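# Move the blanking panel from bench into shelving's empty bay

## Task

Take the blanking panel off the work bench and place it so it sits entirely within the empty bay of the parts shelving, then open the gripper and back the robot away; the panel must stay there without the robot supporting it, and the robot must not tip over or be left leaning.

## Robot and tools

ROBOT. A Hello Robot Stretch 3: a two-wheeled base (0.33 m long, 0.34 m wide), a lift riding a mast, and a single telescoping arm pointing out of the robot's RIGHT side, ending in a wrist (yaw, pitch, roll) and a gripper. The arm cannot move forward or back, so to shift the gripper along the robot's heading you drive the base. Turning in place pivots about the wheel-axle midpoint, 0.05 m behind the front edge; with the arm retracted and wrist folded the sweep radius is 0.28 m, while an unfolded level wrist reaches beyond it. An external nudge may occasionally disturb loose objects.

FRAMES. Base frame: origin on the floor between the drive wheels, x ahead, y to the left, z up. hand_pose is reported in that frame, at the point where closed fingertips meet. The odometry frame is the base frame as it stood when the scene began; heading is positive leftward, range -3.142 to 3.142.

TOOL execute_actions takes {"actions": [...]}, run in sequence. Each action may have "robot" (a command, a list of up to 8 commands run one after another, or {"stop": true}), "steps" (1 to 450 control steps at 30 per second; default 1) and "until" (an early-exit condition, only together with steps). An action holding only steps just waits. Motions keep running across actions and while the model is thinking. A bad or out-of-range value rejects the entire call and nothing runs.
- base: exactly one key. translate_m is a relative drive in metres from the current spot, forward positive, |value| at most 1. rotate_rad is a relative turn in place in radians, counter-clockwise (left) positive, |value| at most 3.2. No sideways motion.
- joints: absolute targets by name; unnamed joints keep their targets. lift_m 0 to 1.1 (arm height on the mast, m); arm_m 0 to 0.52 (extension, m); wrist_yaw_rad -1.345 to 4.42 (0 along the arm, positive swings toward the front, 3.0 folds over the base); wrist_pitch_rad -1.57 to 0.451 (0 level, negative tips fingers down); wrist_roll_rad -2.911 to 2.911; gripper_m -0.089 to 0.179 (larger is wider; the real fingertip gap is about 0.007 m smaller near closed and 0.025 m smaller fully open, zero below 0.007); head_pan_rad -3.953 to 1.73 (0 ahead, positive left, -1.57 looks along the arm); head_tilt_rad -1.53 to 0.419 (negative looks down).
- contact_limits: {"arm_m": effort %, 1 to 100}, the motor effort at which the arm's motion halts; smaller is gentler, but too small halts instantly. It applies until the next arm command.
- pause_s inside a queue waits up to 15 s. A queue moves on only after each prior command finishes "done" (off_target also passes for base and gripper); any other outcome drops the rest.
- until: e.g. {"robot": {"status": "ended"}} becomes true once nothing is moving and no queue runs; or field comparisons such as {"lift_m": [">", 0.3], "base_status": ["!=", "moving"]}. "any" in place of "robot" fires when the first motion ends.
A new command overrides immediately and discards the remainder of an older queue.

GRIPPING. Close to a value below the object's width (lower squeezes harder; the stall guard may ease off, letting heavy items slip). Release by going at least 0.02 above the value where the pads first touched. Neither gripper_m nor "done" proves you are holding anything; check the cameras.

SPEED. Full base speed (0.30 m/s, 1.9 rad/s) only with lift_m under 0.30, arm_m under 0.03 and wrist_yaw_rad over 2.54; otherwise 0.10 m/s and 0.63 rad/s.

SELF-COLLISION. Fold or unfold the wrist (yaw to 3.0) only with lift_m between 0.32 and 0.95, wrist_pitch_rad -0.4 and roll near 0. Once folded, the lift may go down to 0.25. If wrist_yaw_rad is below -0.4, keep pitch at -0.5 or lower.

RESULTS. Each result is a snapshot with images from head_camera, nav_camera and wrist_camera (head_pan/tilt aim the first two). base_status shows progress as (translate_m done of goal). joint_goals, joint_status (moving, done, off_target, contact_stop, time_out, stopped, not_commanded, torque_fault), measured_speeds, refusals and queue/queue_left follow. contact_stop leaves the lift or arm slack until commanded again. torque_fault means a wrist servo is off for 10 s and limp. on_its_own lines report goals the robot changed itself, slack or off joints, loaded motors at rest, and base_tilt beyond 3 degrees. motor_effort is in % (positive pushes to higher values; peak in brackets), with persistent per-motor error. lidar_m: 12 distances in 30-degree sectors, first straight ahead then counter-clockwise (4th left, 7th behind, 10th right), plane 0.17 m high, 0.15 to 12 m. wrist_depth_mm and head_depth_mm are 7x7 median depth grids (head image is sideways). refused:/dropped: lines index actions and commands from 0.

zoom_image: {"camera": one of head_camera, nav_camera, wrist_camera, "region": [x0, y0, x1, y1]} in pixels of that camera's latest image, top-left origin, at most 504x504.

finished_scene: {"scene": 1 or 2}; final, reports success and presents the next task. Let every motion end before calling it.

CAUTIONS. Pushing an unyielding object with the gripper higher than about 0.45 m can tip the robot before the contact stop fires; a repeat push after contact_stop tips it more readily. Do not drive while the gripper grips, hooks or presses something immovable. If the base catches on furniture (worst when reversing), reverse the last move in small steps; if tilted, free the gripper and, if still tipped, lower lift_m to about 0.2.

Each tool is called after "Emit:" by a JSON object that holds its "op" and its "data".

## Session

Emit:
{"op": "execute_actions", "data": {"actions": []}}

Scene clock: 0.00 s.
robot.base_odometry: x=+0.000 y=+0.000 heading=+0.000 (m, m, rad; robot's odometry frame)
robot.turned_by_wheels: +0.000 (rad since the last result)
robot.turned_by_imu: +0.000 (rad since the last result)
robot.base_tilt: forward=-0.4 right=-0.5 (deg)
robot.lidar_m: 1.83 1.41 1.52 2.13 1.67 2.07 0.73 0.73 0.78 2.54 1.87 2.29
robot.head_depth_mm: 1890 2137 2133 2147 2154 2179 2115 / 1899 2055 2074 2069 2056 2077 2038 / 1885 1972 1977 1968 1976 1995 1979 / 1856 1897 1886 1888 1897 1902 1883 / 1785 1812 1826 1815 1816 1822 1825 / 1735 1733 1761 1743 1763 1753 1752 / 1664 1668 1683 1687 1688 1683 1686
robot.base_status: not_commanded
robot.joint_positions: lift_m=+0.473 arm_m=+0.003 wrist_yaw_rad=+2.924 wrist_pitch_rad=-0.388 wrist_roll_rad=+0.008 gripper_m=+0.037 head_pan_rad=-0.002 head_tilt_rad=+0.011
robot.joint_goals: lift_m=+0.473 arm_m=+0.003 wrist_yaw_rad=+2.924 wrist_pitch_rad=-0.388 wrist_roll_rad=+0.008 gripper_m=+0.037 head_pan_rad=-0.002 head_tilt_rad=+0.011
robot.joint_status: lift_m=not_commanded arm_m=not_commanded wrist_yaw_rad=not_commanded wrist_pitch_rad=not_commanded wrist_roll_rad=not_commanded gripper_m=not_commanded head_pan_rad=not_commanded head_tilt_rad=not_commanded
robot.measured_speeds: translate_m=+0.000 rotate_rad=+0.000 lift_m=+0.000 arm_m=+0.000 wrist_yaw_rad=+0.000 wrist_pitch_rad=+0.000 wrist_roll_rad=+0.000 head_pan_rad=+0.000 head_tilt_rad=+0.000
robot: refusals=0 queue=idle queue_left=0
robot.motor_effort: left_wheel=+0 right_wheel=-1 lift_m=+21 arm_m=+0 wrist_yaw_rad=+0 wrist_pitch_rad=+8 wrist_roll_rad=+0 gripper_m=-1 head_pan_rad=+0 head_tilt_rad=+2 (%)
robot.hand_pose: x=+0.0280 y=+0.0749 z=+0.4922 quat_wxyz=(+0.211, +0.707, +0.060, +0.672) (m; robot's base frame)
robot.wrist_depth_mm: - - - - - - - / - - - - - - - / - - - - - - - / - - - - - - - / 914 - 965 942 956 972 989 / 761 746 - 785 809 795 803 / 666 659 667 665 661 685 691
pictures: head_camera (sideways: a quarter turn clockwise sets it upright), nav_camera (sideways: a quarter turn counterclockwise sets it upright), wrist_camera
Images, in order (width x height): head_camera 896x504, nav_camera 672x504, wrist_camera 644x364.

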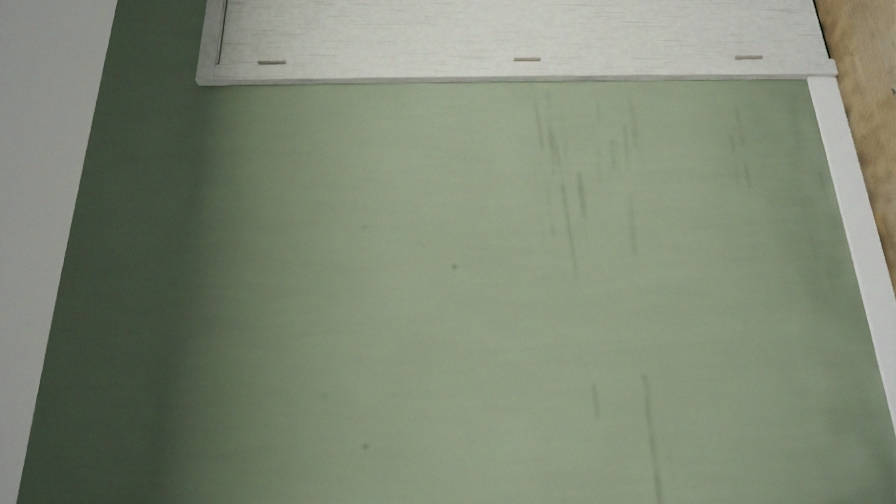

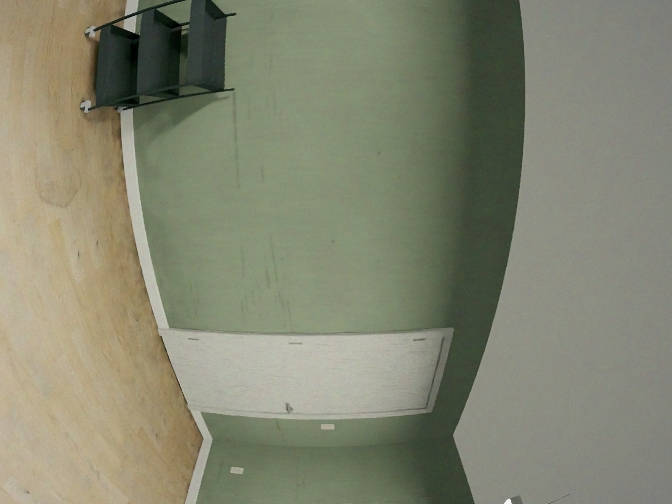

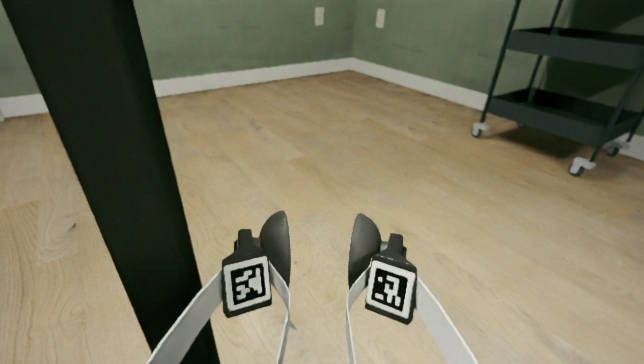

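Emit:
{"op": "execute_actions", "data": {"actions": [{"robot":{"joints":{"head_pan_rad":-1.5,"head_tilt_rad":-0.3,"lift_m":0.28}},"steps":450,"until":{"robot":{"status":"ended"}}}]}}

Scene clock: 8.33 s.
robot.base_odometry: x=+0.000 y=+0.000 heading=+0.000 (m, m, rad; robot's odometry frame)
robot.turned_by_wheels: +0.000 (rad since the last result)
robot.turned_by_imu: +0.001 (rad since the last result)
robot.base_tilt: forward=-0.4 right=-0.4 (deg)
robot.lidar_m: 1.83 1.41 1.51 2.14 1.68 2.07 0.73 0.73 0.78 2.54 1.87 2.29
robot.head_depth_mm: 2606 2793 2960 3173 2563 1866 1412 / 2560 2696 2830 3058 2577 1873 1458 / 2463 2627 2791 2954 2592 1883 1469 / 2394 2536 2698 2383 2613 1898 1475 / 2317 2454 2601 2411 2613 1885 1480 / 2274 2385 2534 2590 2505 1904 1482 / 2207 2343 2453 2607 2635 1910 1485
robot.base_status: not_commanded
robot.joint_positions: lift_m=+0.281 arm_m=+0.003 wrist_yaw_rad=+2.924 wrist_pitch_rad=-0.388 wrist_roll_rad=+0.008 gripper_m=+0.037 head_pan_rad=-1.493 head_tilt_rad=-0.296
robot.joint_goals: lift_m=+0.280 arm_m=+0.003 wrist_yaw_rad=+2.924 wrist_pitch_rad=-0.388 wrist_roll_rad=+0.008 gripper_m=+0.037 head_pan_rad=-1.500 head_tilt_rad=-0.300
robot.joint_status: lift_m=done arm_m=not_commanded wrist_yaw_rad=not_commanded wrist_pitch_rad=not_commanded wrist_roll_rad=not_commanded gripper_m=not_commanded head_pan_rad=done head_tilt_rad=done
robot.measured_speeds: translate_m=+0.000 rotate_rad=+0.000 lift_m=+0.000 arm_m=+0.000 wrist_yaw_rad=+0.000 wrist_pitch_rad=+0.000 wrist_roll_rad=+0.000 head_pan_rad=+0.000 head_tilt_rad=+0.000
robot: refusals=0 queue=done queue_left=0
robot.motor_effort: left_wheel=+0(1) right_wheel=+0(0) lift_m=+11(22) arm_m=+0(0) wrist_yaw_rad=+0(0) wrist_pitch_rad=+8(8) wrist_roll_rad=+0(0) gripper_m=-1(1) head_pan_rad=-3(33) head_tilt_rad=-1(18) (%)
robot.hand_pose: x=+0.0280 y=+0.0749 z=+0.3001 quat_wxyz=(+0.211, +0.707, +0.060, +0.672) (m; robot's base frame)
robot.wrist_depth_mm: - - - - - - - / - - - - - - - / - - - - - - - / 789 - 796 803 823 844 834 / 615 - 660 653 647 662 665 / 517 520 - 539 556 545 553 / 456 - - 460 455 463 469
pictures: head_camera (sideways: a quarter turn clockwise sets it upright), nav_camera (sideways: a quarter turn counterclockwise sets it upright), wrist_camera
Images, in order (width x height): head_camera 896x504, nav_camera 672x504, wrist_camera 644x364.

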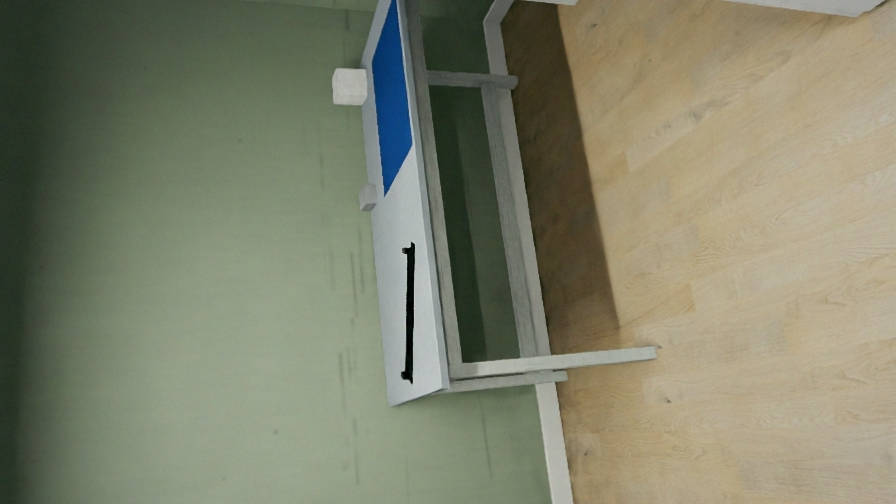

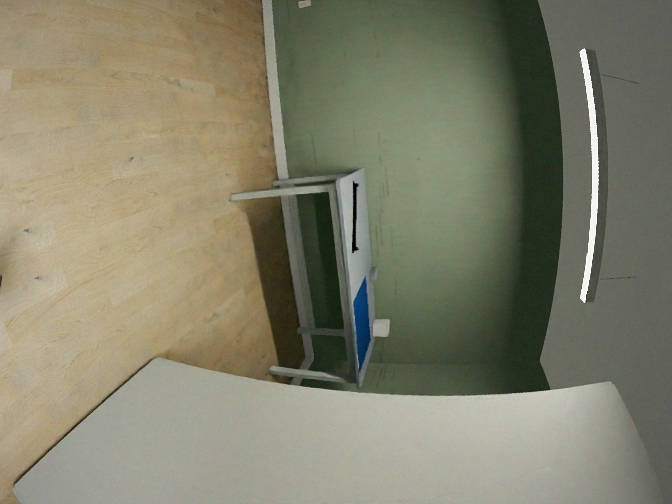

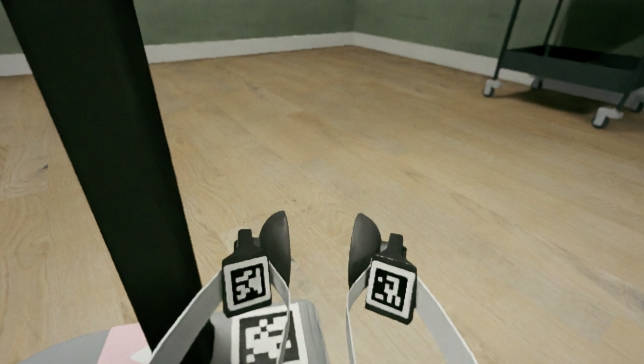

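Emit:
{"op": "execute_actions", "data": {"actions": [{"robot":{"base":{"rotate_rad":-1.55}},"steps":450,"until":{"robot":{"status":"ended"}}},{"robot":{"base":{"translate_m":1.0}},"steps":450,"until":{"robot":{"translate_m":[">",0.8]}}},{"robot":{"base":{"translate_m":0.855}},"steps":450,"until":{"robot":{"status":"ended"}}},{"robot":{"base":{"rotate_rad":1.895}},"steps":450,"until":{"robot":{"rotate_rad":[">",1.2]}}},{"robot":{"joints":{"lift_m":0.82,"wrist_pitch_rad":-0.41,"wrist_roll_rad":0.0,"head_pan_rad":-1.3,"head_tilt_rad":-0.7}},"steps":200,"until":{"robot":{"lift_m":[">",0.35],"base_status":"done"}}},{"robot":{"joints":{"wrist_yaw_rad":1.57,"gripper_m":0.10}},"steps":450,"until":{"robot":{"status":"ended"}}}]}}

Scene clock: 74.43 s.
robot.base_odometry: x=+0.035 y=-1.661 heading=+0.345 (m, m, rad; robot's odometry frame)
robot.turned_by_wheels: +0.345 (rad since the last result)
robot.turned_by_imu: +0.362 (rad since the last result)
robot.base_tilt: forward=-0.3 right=-0.6 (deg)
robot.lidar_m: 2.37 2.45 2.66 0.71 0.68 0.89 1.36 1.03 1.04 0.98 1.00 0.53
robot.head_depth_mm: 889 995 1021 783 639 557 - / 901 1018 1031 793 627 556 1194 / 923 1047 1037 797 646 570 1201 / 950 1073 1048 805 652 580 - / 970 1109 1053 809 656 592 1178 / 997 1140 1233 815 658 780 1124 / 1026 1166 1365 819 663 815 1149
robot.base_status: done (rotate_rad +1.8949 of +1.8950)
robot.joint_positions: lift_m=+0.819 arm_m=+0.003 wrist_yaw_rad=+1.573 wrist_pitch_rad=-0.423 wrist_roll_rad=+0.005 gripper_m=+0.100 head_pan_rad=-1.307 head_tilt_rad=-0.691
robot.joint_goals: lift_m=+0.820 arm_m=+0.003 wrist_yaw_rad=+1.570 wrist_pitch_rad=-0.410 wrist_roll_rad=+0.000 gripper_m=+0.100 head_pan_rad=-1.300 head_tilt_rad=-0.700
robot.joint_status: lift_m=done arm_m=not_commanded wrist_yaw_rad=done wrist_pitch_rad=done wrist_roll_rad=done gripper_m=done head_pan_rad=done head_tilt_rad=done
robot.measured_speeds: translate_m=+0.000 rotate_rad=+0.000 lift_m=+0.000 arm_m=+0.000 wrist_yaw_rad=+0.000 wrist_pitch_rad=+0.000 wrist_roll_rad=+0.000 head_pan_rad=+0.000 head_tilt_rad=+0.000
robot: refusals=0 queue=done queue_left=0
robot.motor_effort: left_wheel=-1(10) right_wheel=+1(8) lift_m=+29(31) arm_m=+0(1) wrist_yaw_rad=-2(1) wrist_pitch_rad=+7(8) wrist_roll_rad=-2(0) gripper_m=-1(79) head_pan_rad=+3(17) head_tilt_rad=-3(21) (%)
robot.hand_pose: x=+0.2023 y=-0.1476 z=+0.8308 quat_wxyz=(+0.593, +0.595, -0.384, +0.383) (m; robot's base frame)
robot.wrist_depth_mm: - - - - - - - / - - - - - - - / - - - - - - - / - - - - - 361 366 / - - - - - 289 294 / - - - - - 247 244 / 986 - - - 975 991 209
pictures: head_camera (sideways: a quarter turn clockwise sets it upright), nav_camera (sideways: a quarter turn counterclockwise sets it upright), wrist_camera
Images, in order (width x height): head_camera 896x504, nav_camera 672x504, wrist_camera 644x364.

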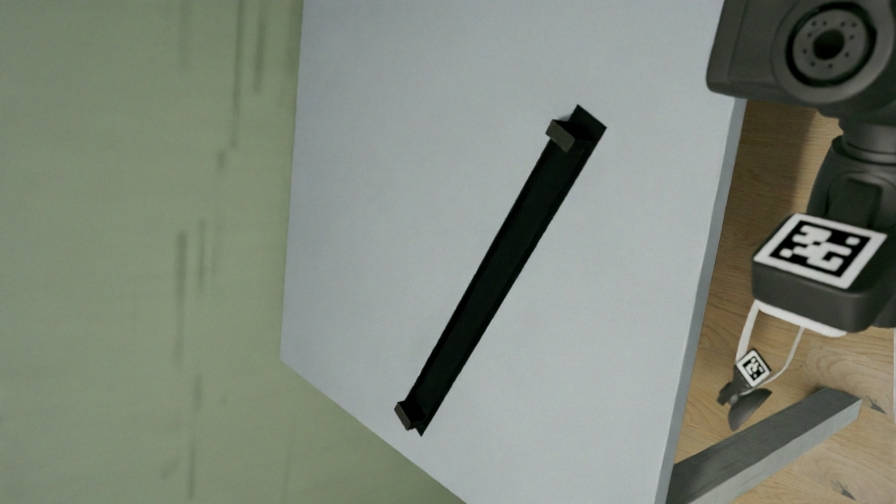

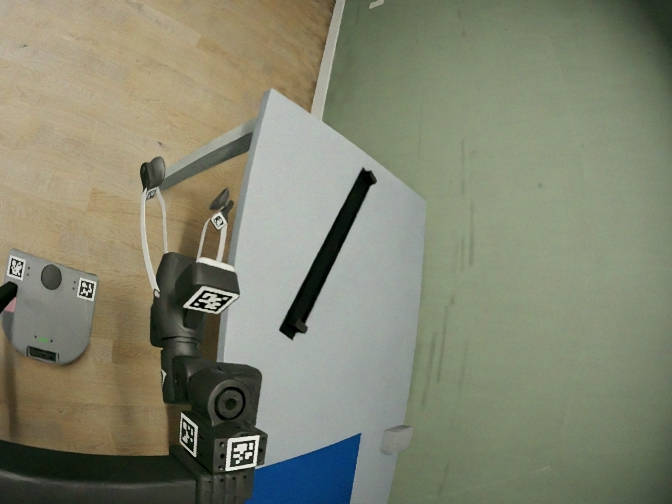

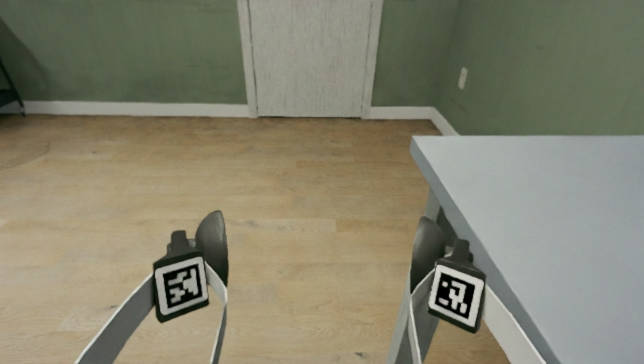

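Emit:
{"op": "execute_actions", "data": {"actions": [{"robot":{"joints":{"wrist_yaw_rad":1.16,"arm_m":0.307,"wrist_pitch_rad":-0.43,"gripper_m":0.09},"base":{"translate_m":0.04}},"steps":450,"until":{"robot":{"status":"ended"}}}]}}

Scene clock: 90.60 s.
robot.base_odometry: x=+0.072 y=-1.648 heading=+0.345 (m, m, rad; robot's odometry frame)
robot.turned_by_wheels: +0.000 (rad since the last result)
robot.turned_by_imu: +0.002 (rad since the last result)
robot.base_tilt: forward=-0.4 right=-0.4 (deg)
robot.lidar_m: 2.33 2.41 2.63 0.91 0.69 0.90 1.41 1.07 1.04 0.98 1.00 0.49
robot.head_depth_mm: 878 989 1024 - 638 539 1144 / 902 1015 1031 - 625 554 1140 / 927 1046 1032 799 648 571 1161 / 951 1070 1049 829 652 586 1156 / 966 1103 1058 808 656 592 1159 / 996 1133 1279 816 659 912 1099 / 1022 1172 1375 1518 663 767 1173
robot.base_status: done (translate_m +0.0400 of +0.0400)
robot.joint_positions: lift_m=+0.819 arm_m=+0.307 wrist_yaw_rad=+1.161 wrist_pitch_rad=-0.443 wrist_roll_rad=+0.005 gripper_m=+0.090 head_pan_rad=-1.307 head_tilt_rad=-0.691
robot.joint_goals: lift_m=+0.820 arm_m=+0.307 wrist_yaw_rad=+1.160 wrist_pitch_rad=-0.430 wrist_roll_rad=+0.000 gripper_m=+0.090 head_pan_rad=-1.300 head_tilt_rad=-0.700
robot.joint_status: lift_m=done arm_m=done wrist_yaw_rad=done wrist_pitch_rad=done wrist_roll_rad=done gripper_m=done head_pan_rad=done head_tilt_rad=done
robot.measured_speeds: translate_m=+0.000 rotate_rad=+0.000 lift_m=+0.000 arm_m=+0.000 wrist_yaw_rad=+0.000 wrist_pitch_rad=+0.000 wrist_roll_rad=+0.000 head_pan_rad=+0.000 head_tilt_rad=+0.000
robot: refusals=0 queue=done queue_left=0
robot.motor_effort: left_wheel=-1(4) right_wheel=+1(4) lift_m=+29(29) arm_m=+4(3) wrist_yaw_rad=-1(2) wrist_pitch_rad=+6(5) wrist_roll_rad=-2(2) gripper_m=-1(47) head_pan_rad=+3(2) head_tilt_rad=-3(3) (%)
robot.hand_pose: x=+0.1814 y=-0.5398 z=+0.8266 quat_wxyz=(+0.661, +0.509, -0.493, +0.247) (m; robot's base frame)
robot.wrist_depth_mm: - - - - 841 616 497 / - - - - 874 611 516 / - - - 415 445 453 460 / 324 326 330 332 343 343 350 / 263 267 279 268 284 278 280 / 223 225 220 226 227 235 237 / 194 195 195 194 199 201 203
pictures: head_camera (sideways: a quarter turn clockwise sets it upright), nav_camera (sideways: a quarter turn counterclockwise sets it upright), wrist_camera
Images, in order (width x height): head_camera 896x504, nav_camera 672x504, wrist_camera 644x364.

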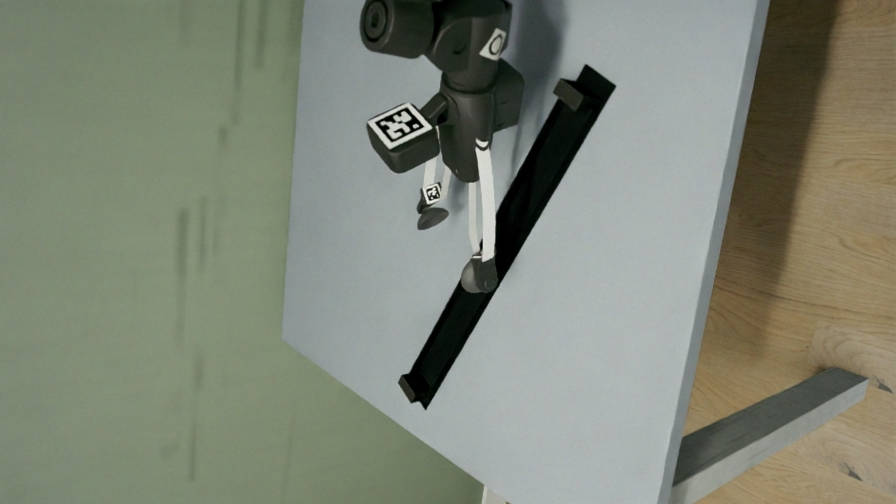

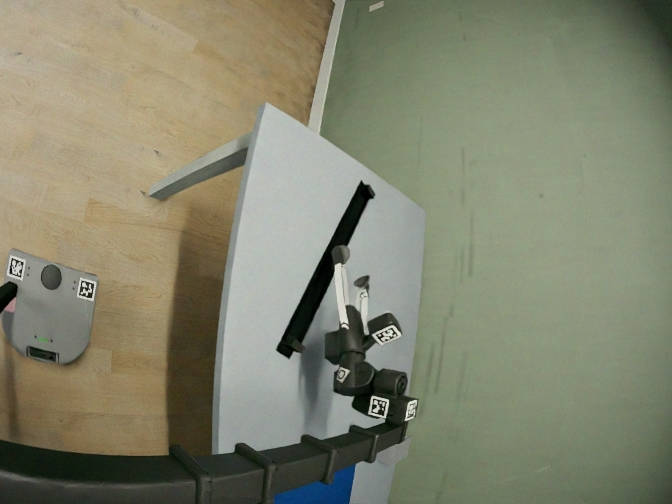

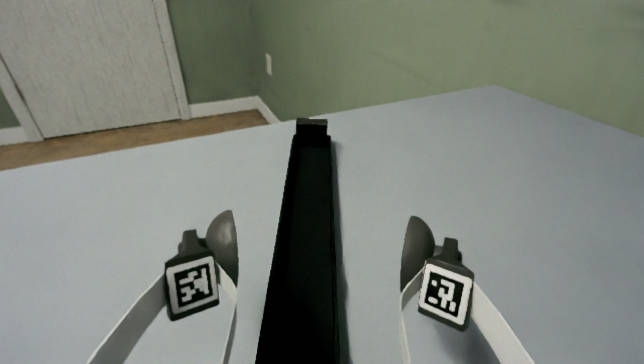

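Emit:
{"op": "execute_actions", "data": {"actions": [{"robot":[{"joints":{"wrist_yaw_rad":1.13,"arm_m":0.299},"base":{"translate_m":0.015}},{"joints":{"lift_m":0.768}}],"steps":450,"until":{"robot":{"status":"ended"}}}]}}

Scene clock: 104.53 s.
robot.base_odometry: x=+0.086 y=-1.643 heading=+0.345 (m, m, rad; robot's odometry frame)
robot.turned_by_wheels: +0.000 (rad since the last result)
robot.turned_by_imu: +0.001 (rad since the last result)
robot.base_tilt: forward=-0.4 right=-0.5 (deg)
robot.lidar_m: 2.31 2.39 2.62 0.98 0.74 0.90 1.42 1.08 1.04 0.98 1.00 0.48
robot.head_depth_mm: 880 990 1021 846 623 539 1138 / 899 1018 1031 821 612 554 1148 / 923 1042 1037 831 639 571 1152 / 948 1072 1049 806 643 587 1154 / 969 1103 1059 804 657 592 1163 / 992 1140 1277 816 660 833 1100 / 1021 1169 1370 1554 664 748 1168
robot.base_status: done (translate_m +0.0150 of +0.0150)
robot.joint_positions: lift_m=+0.769 arm_m=+0.299 wrist_yaw_rad=+1.132 wrist_pitch_rad=-0.427 wrist_roll_rad=+0.005 gripper_m=+0.090 head_pan_rad=-1.307 head_tilt_rad=-0.691
robot.joint_goals: lift_m=+0.768 arm_m=+0.299 wrist_yaw_rad=+1.130 wrist_pitch_rad=-0.430 wrist_roll_rad=+0.000 gripper_m=+0.090 head_pan_rad=-1.300 head_tilt_rad=-0.700
robot.joint_status: lift_m=done arm_m=done wrist_yaw_rad=done wrist_pitch_rad=done wrist_roll_rad=done gripper_m=done head_pan_rad=done head_tilt_rad=done
robot.measured_speeds: translate_m=+0.000 rotate_rad=+0.000 lift_m=+0.000 arm_m=+0.000 wrist_yaw_rad=+0.000 wrist_pitch_rad=+0.000 wrist_roll_rad=+0.000 head_pan_rad=+0.000 head_tilt_rad=+0.000
robot: refusals=0 queue=done queue_left=0
robot.motor_effort: left_wheel=-4(4) right_wheel=+9(9) lift_m=+7(30) arm_m=-2(5) wrist_yaw_rad=-2(3) wrist_pitch_rad=-1(7) wrist_roll_rad=-2(2) gripper_m=-1(2) head_pan_rad=+3(3) head_tilt_rad=-3(3) (%)
robot.hand_pose: x=+0.1807 y=-0.5392 z=+0.7794 quat_wxyz=(+0.663, +0.498, -0.504, +0.243) (m; robot's base frame)
robot.wrist_depth_mm: - - - - 835 615 490 / - - - - 509 517 489 / - 326 333 329 346 351 355 / 247 249 252 252 260 263 268 / 201 202 212 202 213 212 214 / 169 172 166 170 175 177 178 / 146 147 147 146 150 152 153
pictures: head_camera (sideways: a quarter turn clockwise sets it upright), nav_camera (sideways: a quarter turn counterclockwise sets it upright), wrist_camera
Images, in order (width x height): head_camera 896x504, nav_camera 672x504, wrist_camera 644x364.

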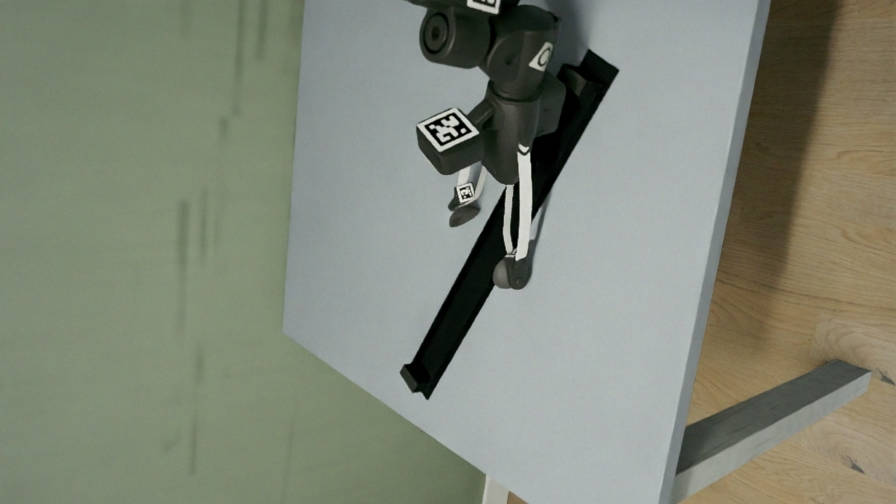

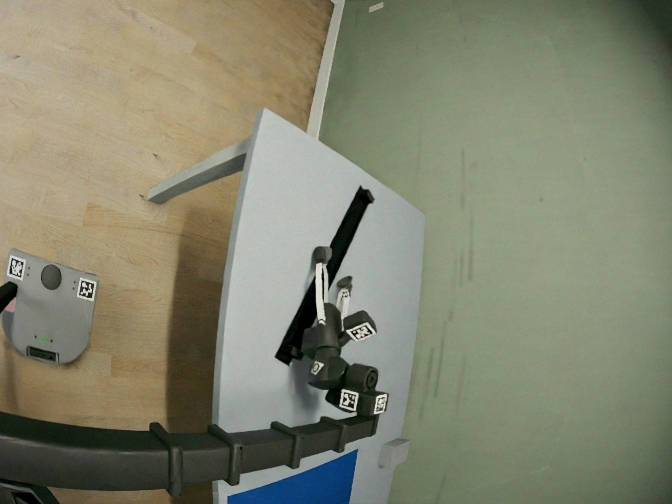

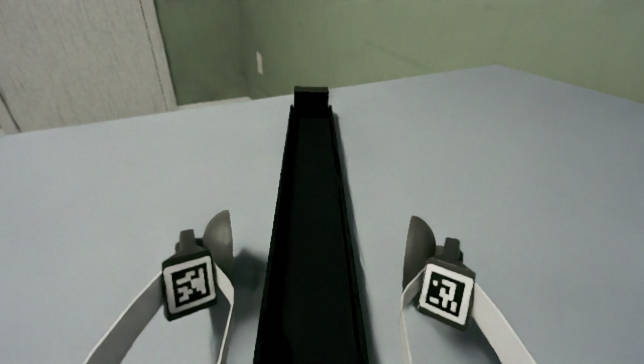

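Emit:
{"op": "execute_actions", "data": {"actions": [{"robot":[{"joints":{"gripper_m":-0.015,"head_pan_rad":1.5,"head_tilt_rad":-0.1}},{"joints":{"lift_m":0.83,"wrist_pitch_rad":-0.40}}],"steps":450,"until":{"robot":{"status":"ended"}}}]}}

Scene clock: 114.03 s.
robot.base_odometry: x=+0.086 y=-1.643 heading=+0.345 (m, m, rad; robot's odometry frame)
robot.turned_by_wheels: +0.000 (rad since the last result)
robot.turned_by_imu: +0.002 (rad since the last result)
robot.base_tilt: forward=-0.4 right=-0.5 (deg)
robot.lidar_m: 2.31 2.39 2.62 0.98 0.74 0.90 1.42 1.08 1.03 0.98 0.99 0.48
robot.head_depth_mm: 2435 3599 3678 3826 3869 2428 1781 / 2412 3547 3666 3819 3828 2437 1773 / 2760 3489 3613 3700 3802 2472 1781 / - 3526 3585 3701 3765 2469 1802 / - 3502 3585 3639 3384 2487 1797 / - 1563 1484 1426 1366 1312 1248 / - 860 841 821 799 778 756
robot.base_status: done (translate_m +0.0150 of +0.0150)
robot.joint_positions: lift_m=+0.829 arm_m=+0.299 wrist_yaw_rad=+1.132 wrist_pitch_rad=-0.423 wrist_roll_rad=+0.005 gripper_m=-0.014 head_pan_rad=+1.493 head_tilt_rad=-0.112
robot.joint_goals: lift_m=+0.830 arm_m=+0.299 wrist_yaw_rad=+1.130 wrist_pitch_rad=-0.400 wrist_roll_rad=+0.000 gripper_m=-0.015 head_pan_rad=+1.500 head_tilt_rad=-0.100
robot.joint_status: lift_m=done arm_m=done wrist_yaw_rad=done wrist_pitch_rad=done wrist_roll_rad=done gripper_m=done head_pan_rad=done head_tilt_rad=done
robot.measured_speeds: translate_m=+0.000 rotate_rad=+0.000 lift_m=+0.000 arm_m=+0.000 wrist_yaw_rad=+0.000 wrist_pitch_rad=+0.000 wrist_roll_rad=+0.000 head_pan_rad=+0.000 head_tilt_rad=+0.000
robot: refusals=0 queue=done queue_left=0
robot.motor_effort: left_wheel=-1(4) right_wheel=+0(10) lift_m=+30(31) arm_m=-3(2) wrist_yaw_rad=-1(1) wrist_pitch_rad=+11(12) wrist_roll_rad=-1(2) gripper_m=-20(95) head_pan_rad=+3(29) head_tilt_rad=+5(26) (%)
robot.hand_pose: x=+0.1812 y=-0.5395 z=+0.8410 quat_wxyz=(+0.662, +0.497, -0.505, +0.244) (m; robot's base frame)
robot.wrist_depth_mm: - - - - 804 615 496 / - - - - 883 634 507 / - - - 352 497 503 491 / - 357 363 264 373 377 381 / 285 289 304 203 311 303 305 / 241 244 - 171 258 253 256 / 208 210 208 148 214 217 219
pictures: head_camera (sideways: a quarter turn clockwise sets it upright), nav_camera (sideways: a quarter turn counterclockwise sets it upright), wrist_camera
Images, in order (width x height): head_camera 896x504, nav_camera 672x504, wrist_camera 644x364.

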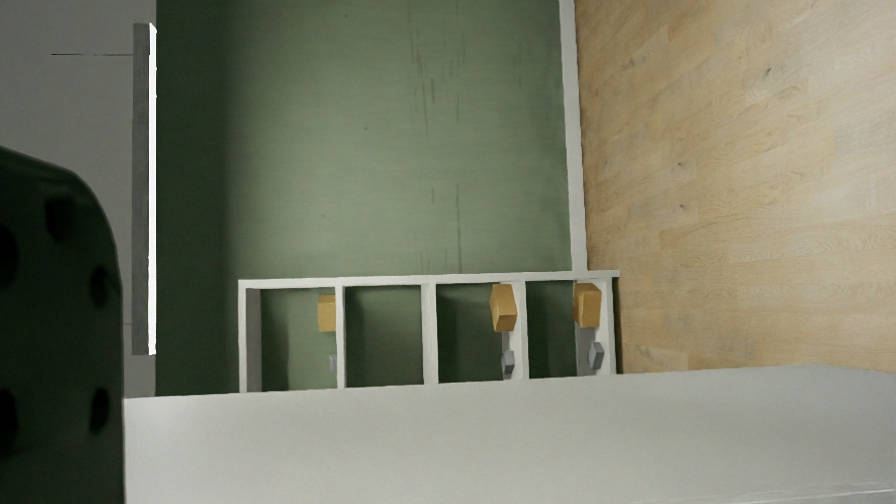

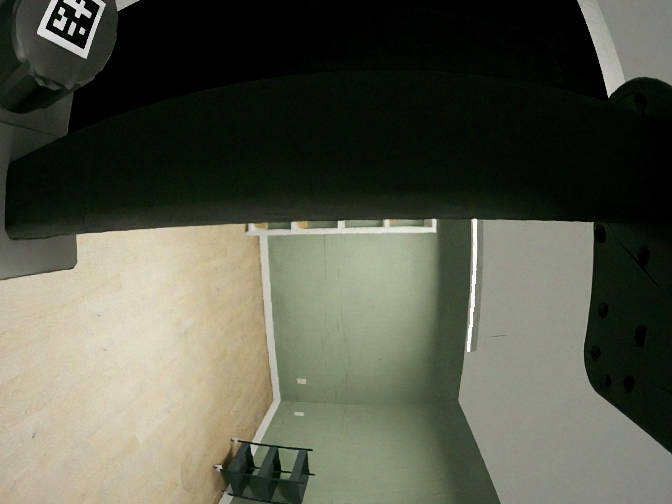

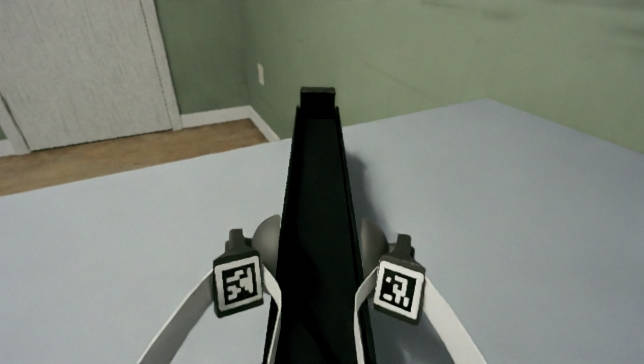

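Emit:
{"op": "execute_actions", "data": {"actions": [{"robot":{"joints":{"arm_m":0.0,"wrist_yaw_rad":2.6,"head_pan_rad":0.0,"head_tilt_rad":-0.5},"base":{"rotate_rad":1.417}},"steps":300,"until":{"robot":{"arm_m":["<",0.04]}}},{"robot":{"joints":{"lift_m":0.29}},"steps":450,"until":{"robot":{"status":"ended"}}}]}}

Scene clock: 175.23 s.
robot.base_odometry: x=+0.086 y=-1.643 heading=+1.762 (m, m, rad; robot's odometry frame)
robot.turned_by_wheels: +1.417 (rad since the last result)
robot.turned_by_imu: +1.431 (rad since the last result)
robot.base_tilt: forward=-0.4 right=-0.6 (deg)
robot.lidar_m: 3.16 0.70 0.79 1.42 1.42 1.11 0.98 0.98 0.48 2.32 2.32 2.62
robot.head_depth_mm: 3292 3680 3892 2581 1914 1516 1262 / 3263 3538 3765 2580 1920 1528 1263 / 3180 3489 3728 2648 1942 1529 1264 / 3190 3431 3706 2656 1947 1543 1271 / 3085 3372 3621 2630 1977 1546 1284 / 3030 3334 3439 2546 1758 1430 1220 / 2913 1289 1138 1017 922 887 988
robot.base_status: done (rotate_rad +1.4169 of +1.4170)
robot.joint_positions: lift_m=+0.291 arm_m=+0.003 wrist_yaw_rad=+2.598 wrist_pitch_rad=-0.423 wrist_roll_rad=+0.005 gripper_m=-0.014 head_pan_rad=+0.007 head_tilt_rad=-0.493
robot.joint_goals: lift_m=+0.290 arm_m=+0.000 wrist_yaw_rad=+2.600 wrist_pitch_rad=-0.400 wrist_roll_rad=+0.000 gripper_m=-0.015 head_pan_rad=+0.000 head_tilt_rad=-0.500
robot.joint_status: lift_m=done arm_m=done wrist_yaw_rad=done wrist_pitch_rad=done wrist_roll_rad=done gripper_m=done head_pan_rad=done head_tilt_rad=done
robot.measured_speeds: translate_m=+0.000 rotate_rad=+0.000 lift_m=+0.000 arm_m=+0.000 wrist_yaw_rad=+0.000 wrist_pitch_rad=+0.000 wrist_roll_rad=+0.000 head_pan_rad=+0.000 head_tilt_rad=+0.000
robot: refusals=0 queue=done queue_left=0
robot.motor_effort: left_wheel=-1(7) right_wheel=+1(5) lift_m=+12(29) arm_m=-4(7) wrist_yaw_rad=+1(4) wrist_pitch_rad=+12(11) wrist_roll_rad=-2(2) gripper_m=-20(20) head_pan_rad=-3(30) head_tilt_rad=-2(21) (%)
robot.hand_pose: x=+0.0945 y=+0.0431 z=+0.3020 quat_wxyz=(+0.329, +0.707, -0.043, +0.624) (m; robot's base frame)
robot.wrist_depth_mm: - - - 884 690 632 - / - - - 928 731 739 - / 985 1000 996 350 792 959 - / 741 758 776 262 782 795 823 / 606 619 640 203 662 643 651 / 526 524 - 171 547 539 545 / - 458 440 148 454 461 463
pictures: head_camera (sideways: a quarter turn clockwise sets it upright), nav_camera (sideways: a quarter turn counterclockwise sets it upright), wrist_camera
Images, in order (width x height): head_camera 896x504, nav_camera 672x504, wrist_camera 644x364.

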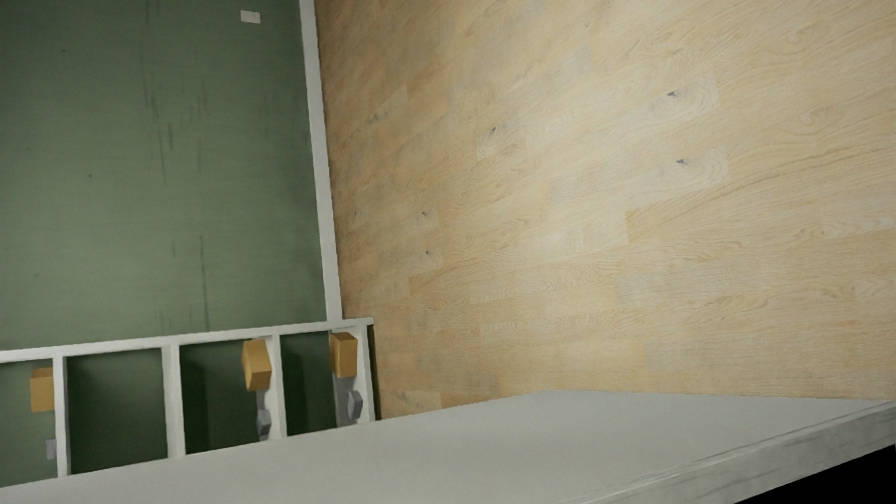

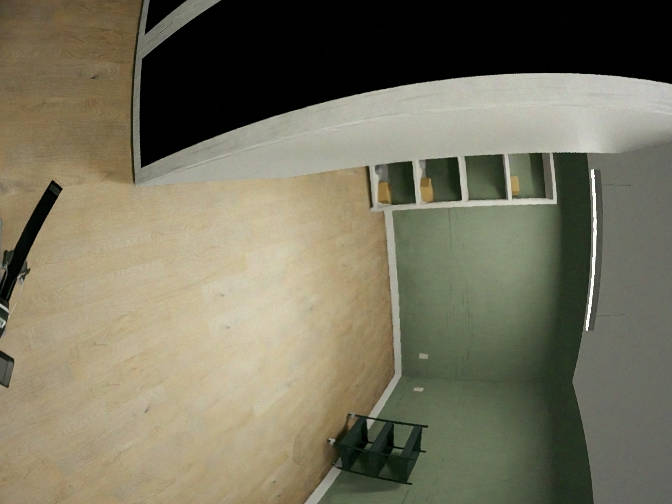

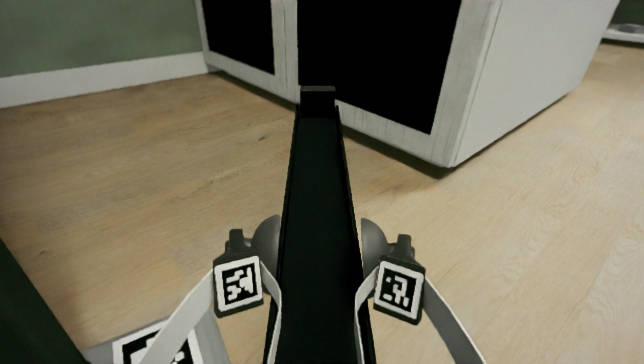

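Emit:
{"op": "zoom_image", "data": {"camera": "nav_camera", "region": [0, 100, 250, 400]}}

Emit:
{"op": "zoom_image", "data": {"camera": "head_camera", "region": [696, 354, 896, 504]}}

Region (0, 100, 250, 400) of nav_camera's 672x504 image, scaled by 1.680, with more detail than that image has.

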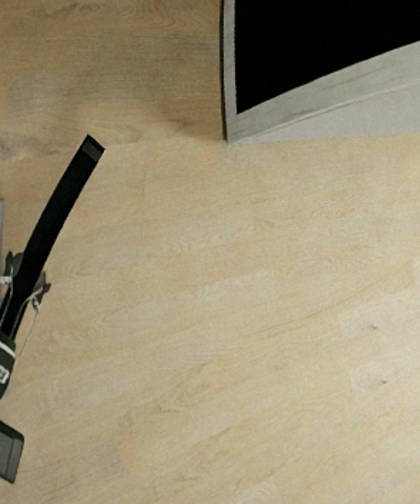

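Region (696, 354, 896, 504) of head_camera's 896x504 image, scaled by 2.520, with more detail than that image has; it fills the top 378 rows of this view, and the rest is white.

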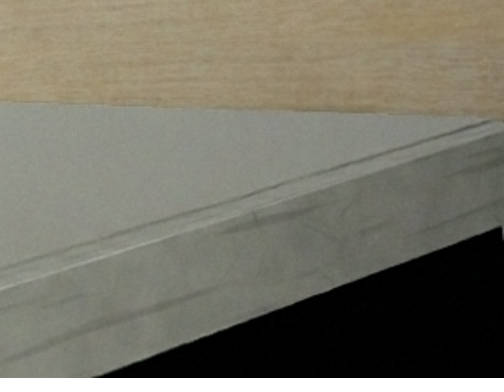

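Emit:
{"op": "execute_actions", "data": {"actions": [{"robot":{"base":{"rotate_rad":-0.07},"joints":{"wrist_yaw_rad":2.57}},"steps":450,"until":{"robot":{"status":"ended"}}},{"robot":{"base":{"translate_m":1.0},"joints":{"head_pan_rad":0.3}},"steps":450,"until":{"robot":{"translate_m":[">",0.75]}}},{"robot":{"base":{"translate_m":1.0}},"steps":450,"until":{"robot":{"translate_m":[">",0.75]}}},{"robot":{"base":{"translate_m":1.0}},"steps":450,"until":{"robot":{"translate_m":[">",0.7]}}},{"robot":{"base":{"translate_m":0.63}},"steps":450,"until":{"robot":{"status":"ended"}}}]}}

Scene clock: 226.67 s.
robot.base_odometry: x=-0.258 y=+1.187 heading=+1.692 (m, m, rad; robot's odometry frame)
robot.turned_by_wheels: -0.070 (rad since the last result)
robot.turned_by_imu: -0.044 (rad since the last result)
robot.base_tilt: forward=-0.4 right=-0.5 (deg)
robot.lidar_m: 0.93 0.93 0.76 1.47 2.03 1.40 1.93 3.12 1.35 1.27 1.58 1.08
robot.head_depth_mm: 739 805 892 987 1117 1280 1251 / 743 815 901 1003 1132 1295 1264 / 751 820 906 1011 1140 1309 1266 / 756 826 914 1021 1149 1329 1269 / 762 833 918 1027 1163 1348 1269 / 766 839 932 1039 1176 1360 1283 / 773 847 934 1051 1192 1358 1292
robot.base_status: done (translate_m +0.6300 of +0.6300)
robot.joint_positions: lift_m=+0.291 arm_m=+0.003 wrist_yaw_rad=+2.572 wrist_pitch_rad=-0.423 wrist_roll_rad=+0.005 gripper_m=-0.014 head_pan_rad=+0.293 head_tilt_rad=-0.495
robot.joint_goals: lift_m=+0.290 arm_m=+0.000 wrist_yaw_rad=+2.570 wrist_pitch_rad=-0.400 wrist_roll_rad=+0.000 gripper_m=-0.015 head_pan_rad=+0.300 head_tilt_rad=-0.500
robot.joint_status: lift_m=done arm_m=done wrist_yaw_rad=done wrist_pitch_rad=done wrist_roll_rad=done gripper_m=done head_pan_rad=done head_tilt_rad=done
robot.measured_speeds: translate_m=+0.000 rotate_rad=+0.000 lift_m=+0.000 arm_m=+0.000 wrist_yaw_rad=+0.000 wrist_pitch_rad=+0.000 wrist_roll_rad=+0.000 head_pan_rad=+0.000 head_tilt_rad=+0.000
robot: refusals=0 queue=done queue_left=0
robot.motor_effort: left_wheel=+0(10) right_wheel=+0(5) lift_m=+12(11) arm_m=-4(4) wrist_yaw_rad=-1(1) wrist_pitch_rad=+12(11) wrist_roll_rad=-2(2) gripper_m=-19(19) head_pan_rad=+3(19) head_tilt_rad=-2(2) (%)
robot.hand_pose: x=+0.0994 y=+0.0401 z=+0.3020 quat_wxyz=(+0.337, +0.706, -0.052, +0.620) (m; robot's base frame)
robot.wrist_depth_mm: - - - - 943 782 670 / - - - - - 834 703 / 953 967 953 350 981 868 735 / 749 754 763 264 785 792 748 / 613 618 643 204 661 646 650 / 516 517 - 170 549 542 537 / 456 466 448 148 458 462 461
pictures: head_camera (sideways: a quarter turn clockwise sets it upright), nav_camera (sideways: a quarter turn counterclockwise sets it upright), wrist_camera
Images, in order (width x height): head_camera 896x504, nav_camera 672x504, wrist_camera 644x364.

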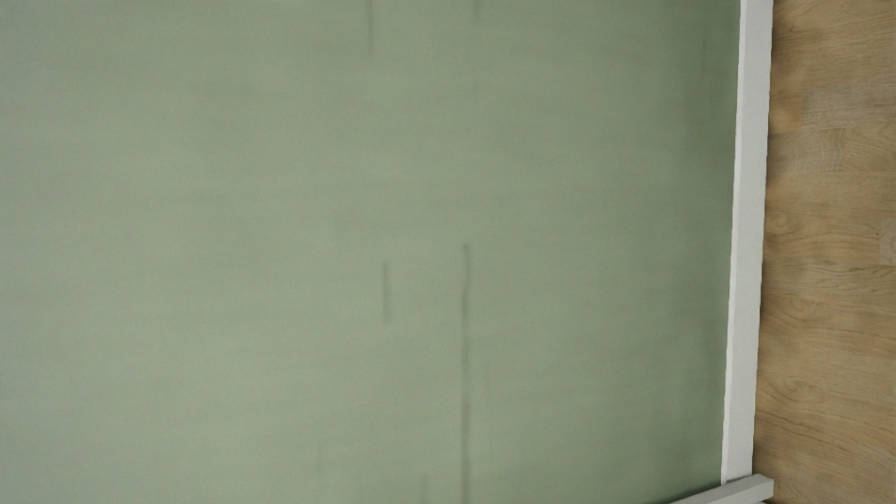

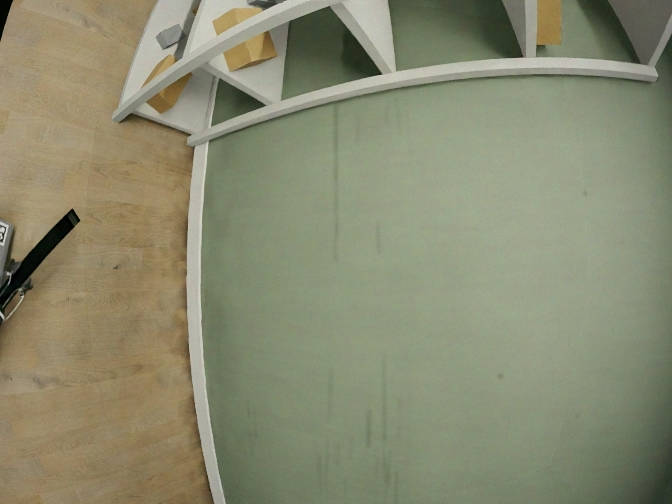

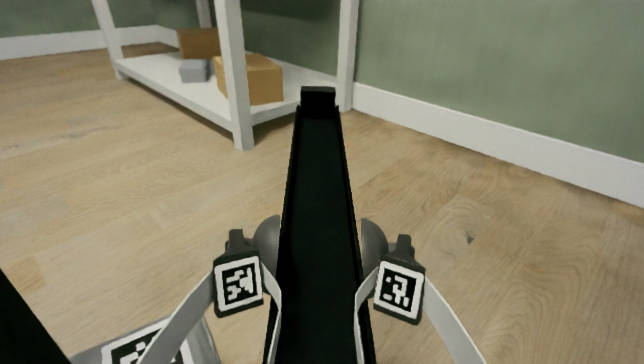

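Emit:
{"op": "execute_actions", "data": {"actions": [{"robot":{"base":{"rotate_rad":1.723},"joints":{"head_pan_rad":-1.3,"head_tilt_rad":-0.35}},"steps":450,"until":{"robot":{"base_status":"done"}}},{"robot":{"base":{"translate_m":0.86}},"steps":450,"until":{"robot":{"translate_m":[">",0.3]}}},{"robot":{"joints":{"lift_m":1.06}},"steps":450,"until":{"robot":{"lift_m":[">",0.45]}}},{"robot":{"joints":{"wrist_yaw_rad":1.6}},"steps":450,"until":{"robot":{"status":"ended"}}}]}}

Scene clock: 248.30 s.
robot.base_odometry: x=-1.086 y=+0.955 heading=-2.868 (m, m, rad; robot's odometry frame)
robot.turned_by_wheels: +1.723 (rad since the last result)
robot.turned_by_imu: +1.736 (rad since the last result)
robot.base_tilt: forward=-0.4 right=-0.5 (deg)
robot.lidar_m: 1.32 1.34 1.21 1.13 3.17 2.17 2.10 1.35 0.40 0.42 0.73 0.73
robot.head_depth_mm: 612 698 748 778 549 413 - / 605 713 764 800 553 414 - / 595 728 782 817 555 416 - / 585 744 801 838 585 - - / 574 758 819 851 624 - - / 561 777 841 859 595 - - / 550 796 860 866 571 458 808
robot.base_status: done (translate_m +0.8600 of +0.8600)
robot.joint_positions: lift_m=+1.059 arm_m=+0.003 wrist_yaw_rad=+1.602 wrist_pitch_rad=-0.424 wrist_roll_rad=+0.005 gripper_m=-0.014 head_pan_rad=-1.293 head_tilt_rad=-0.359
robot.joint_goals: lift_m=+1.060 arm_m=+0.000 wrist_yaw_rad=+1.600 wrist_pitch_rad=-0.400 wrist_roll_rad=+0.000 gripper_m=-0.015 head_pan_rad=-1.300 head_tilt_rad=-0.350
robot.joint_status: lift_m=done arm_m=done wrist_yaw_rad=done wrist_pitch_rad=done wrist_roll_rad=done gripper_m=done head_pan_rad=done head_tilt_rad=done
robot.measured_speeds: translate_m=+0.000 rotate_rad=+0.000 lift_m=+0.000 arm_m=+0.000 wrist_yaw_rad=+0.000 wrist_pitch_rad=+0.000 wrist_roll_rad=+0.000 head_pan_rad=+0.000 head_tilt_rad=+0.000
robot: refusals=0 queue=done queue_left=0
robot.motor_effort: left_wheel=-1(6) right_wheel=+2(7) lift_m=+30(32) arm_m=-4(4) wrist_yaw_rad=-2(4) wrist_pitch_rad=+11(12) wrist_roll_rad=-1(2) gripper_m=-19(19) head_pan_rad=-3(33) head_tilt_rad=+3(14) (%)
robot.hand_pose: x=+0.2022 y=-0.1413 z=+1.0708 quat_wxyz=(+0.587, +0.601, -0.375, +0.392) (m; robot's base frame)
robot.wrist_depth_mm: - - - - - - 759 / - - - - - - 760 / - - - 348 574 510 514 / - - - 264 - 381 386 / - - - 203 - 333 308 / - - - 171 784 684 259 / - - - 148 712 683 229
pictures: head_camera (sideways: a quarter turn clockwise sets it upright), nav_camera (sideways: a quarter turn counterclockwise sets it upright), wrist_camera
Images, in order (width x height): head_camera 896x504, nav_camera 672x504, wrist_camera 644x364.

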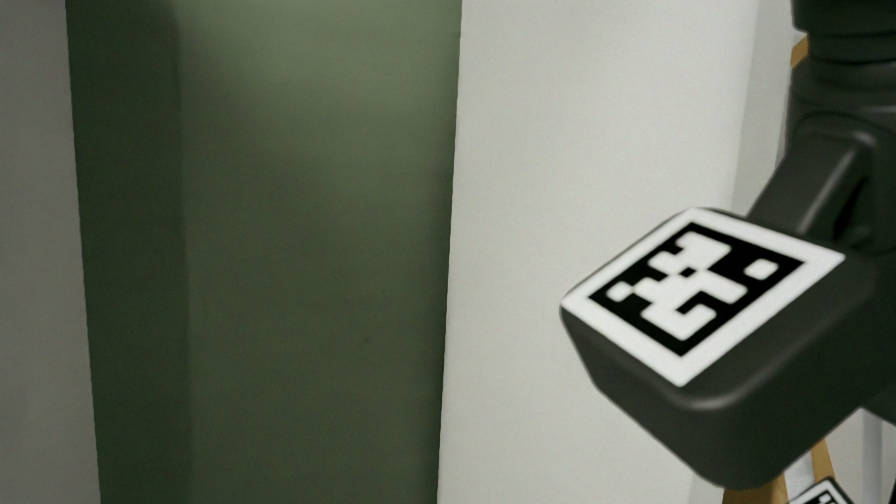

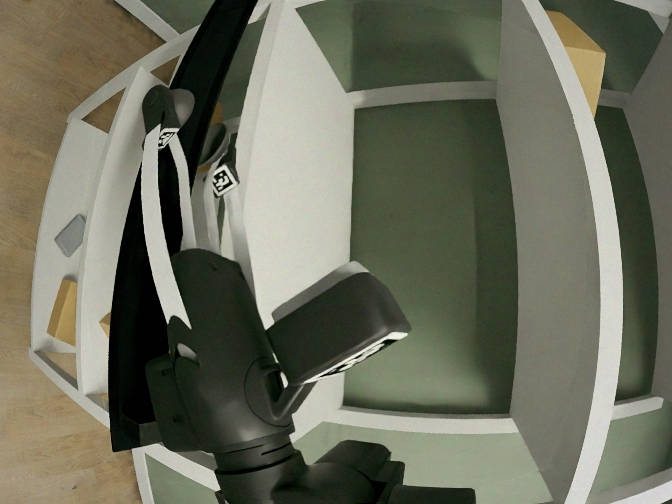

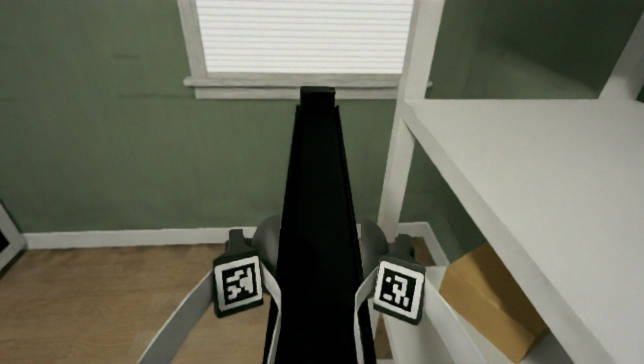

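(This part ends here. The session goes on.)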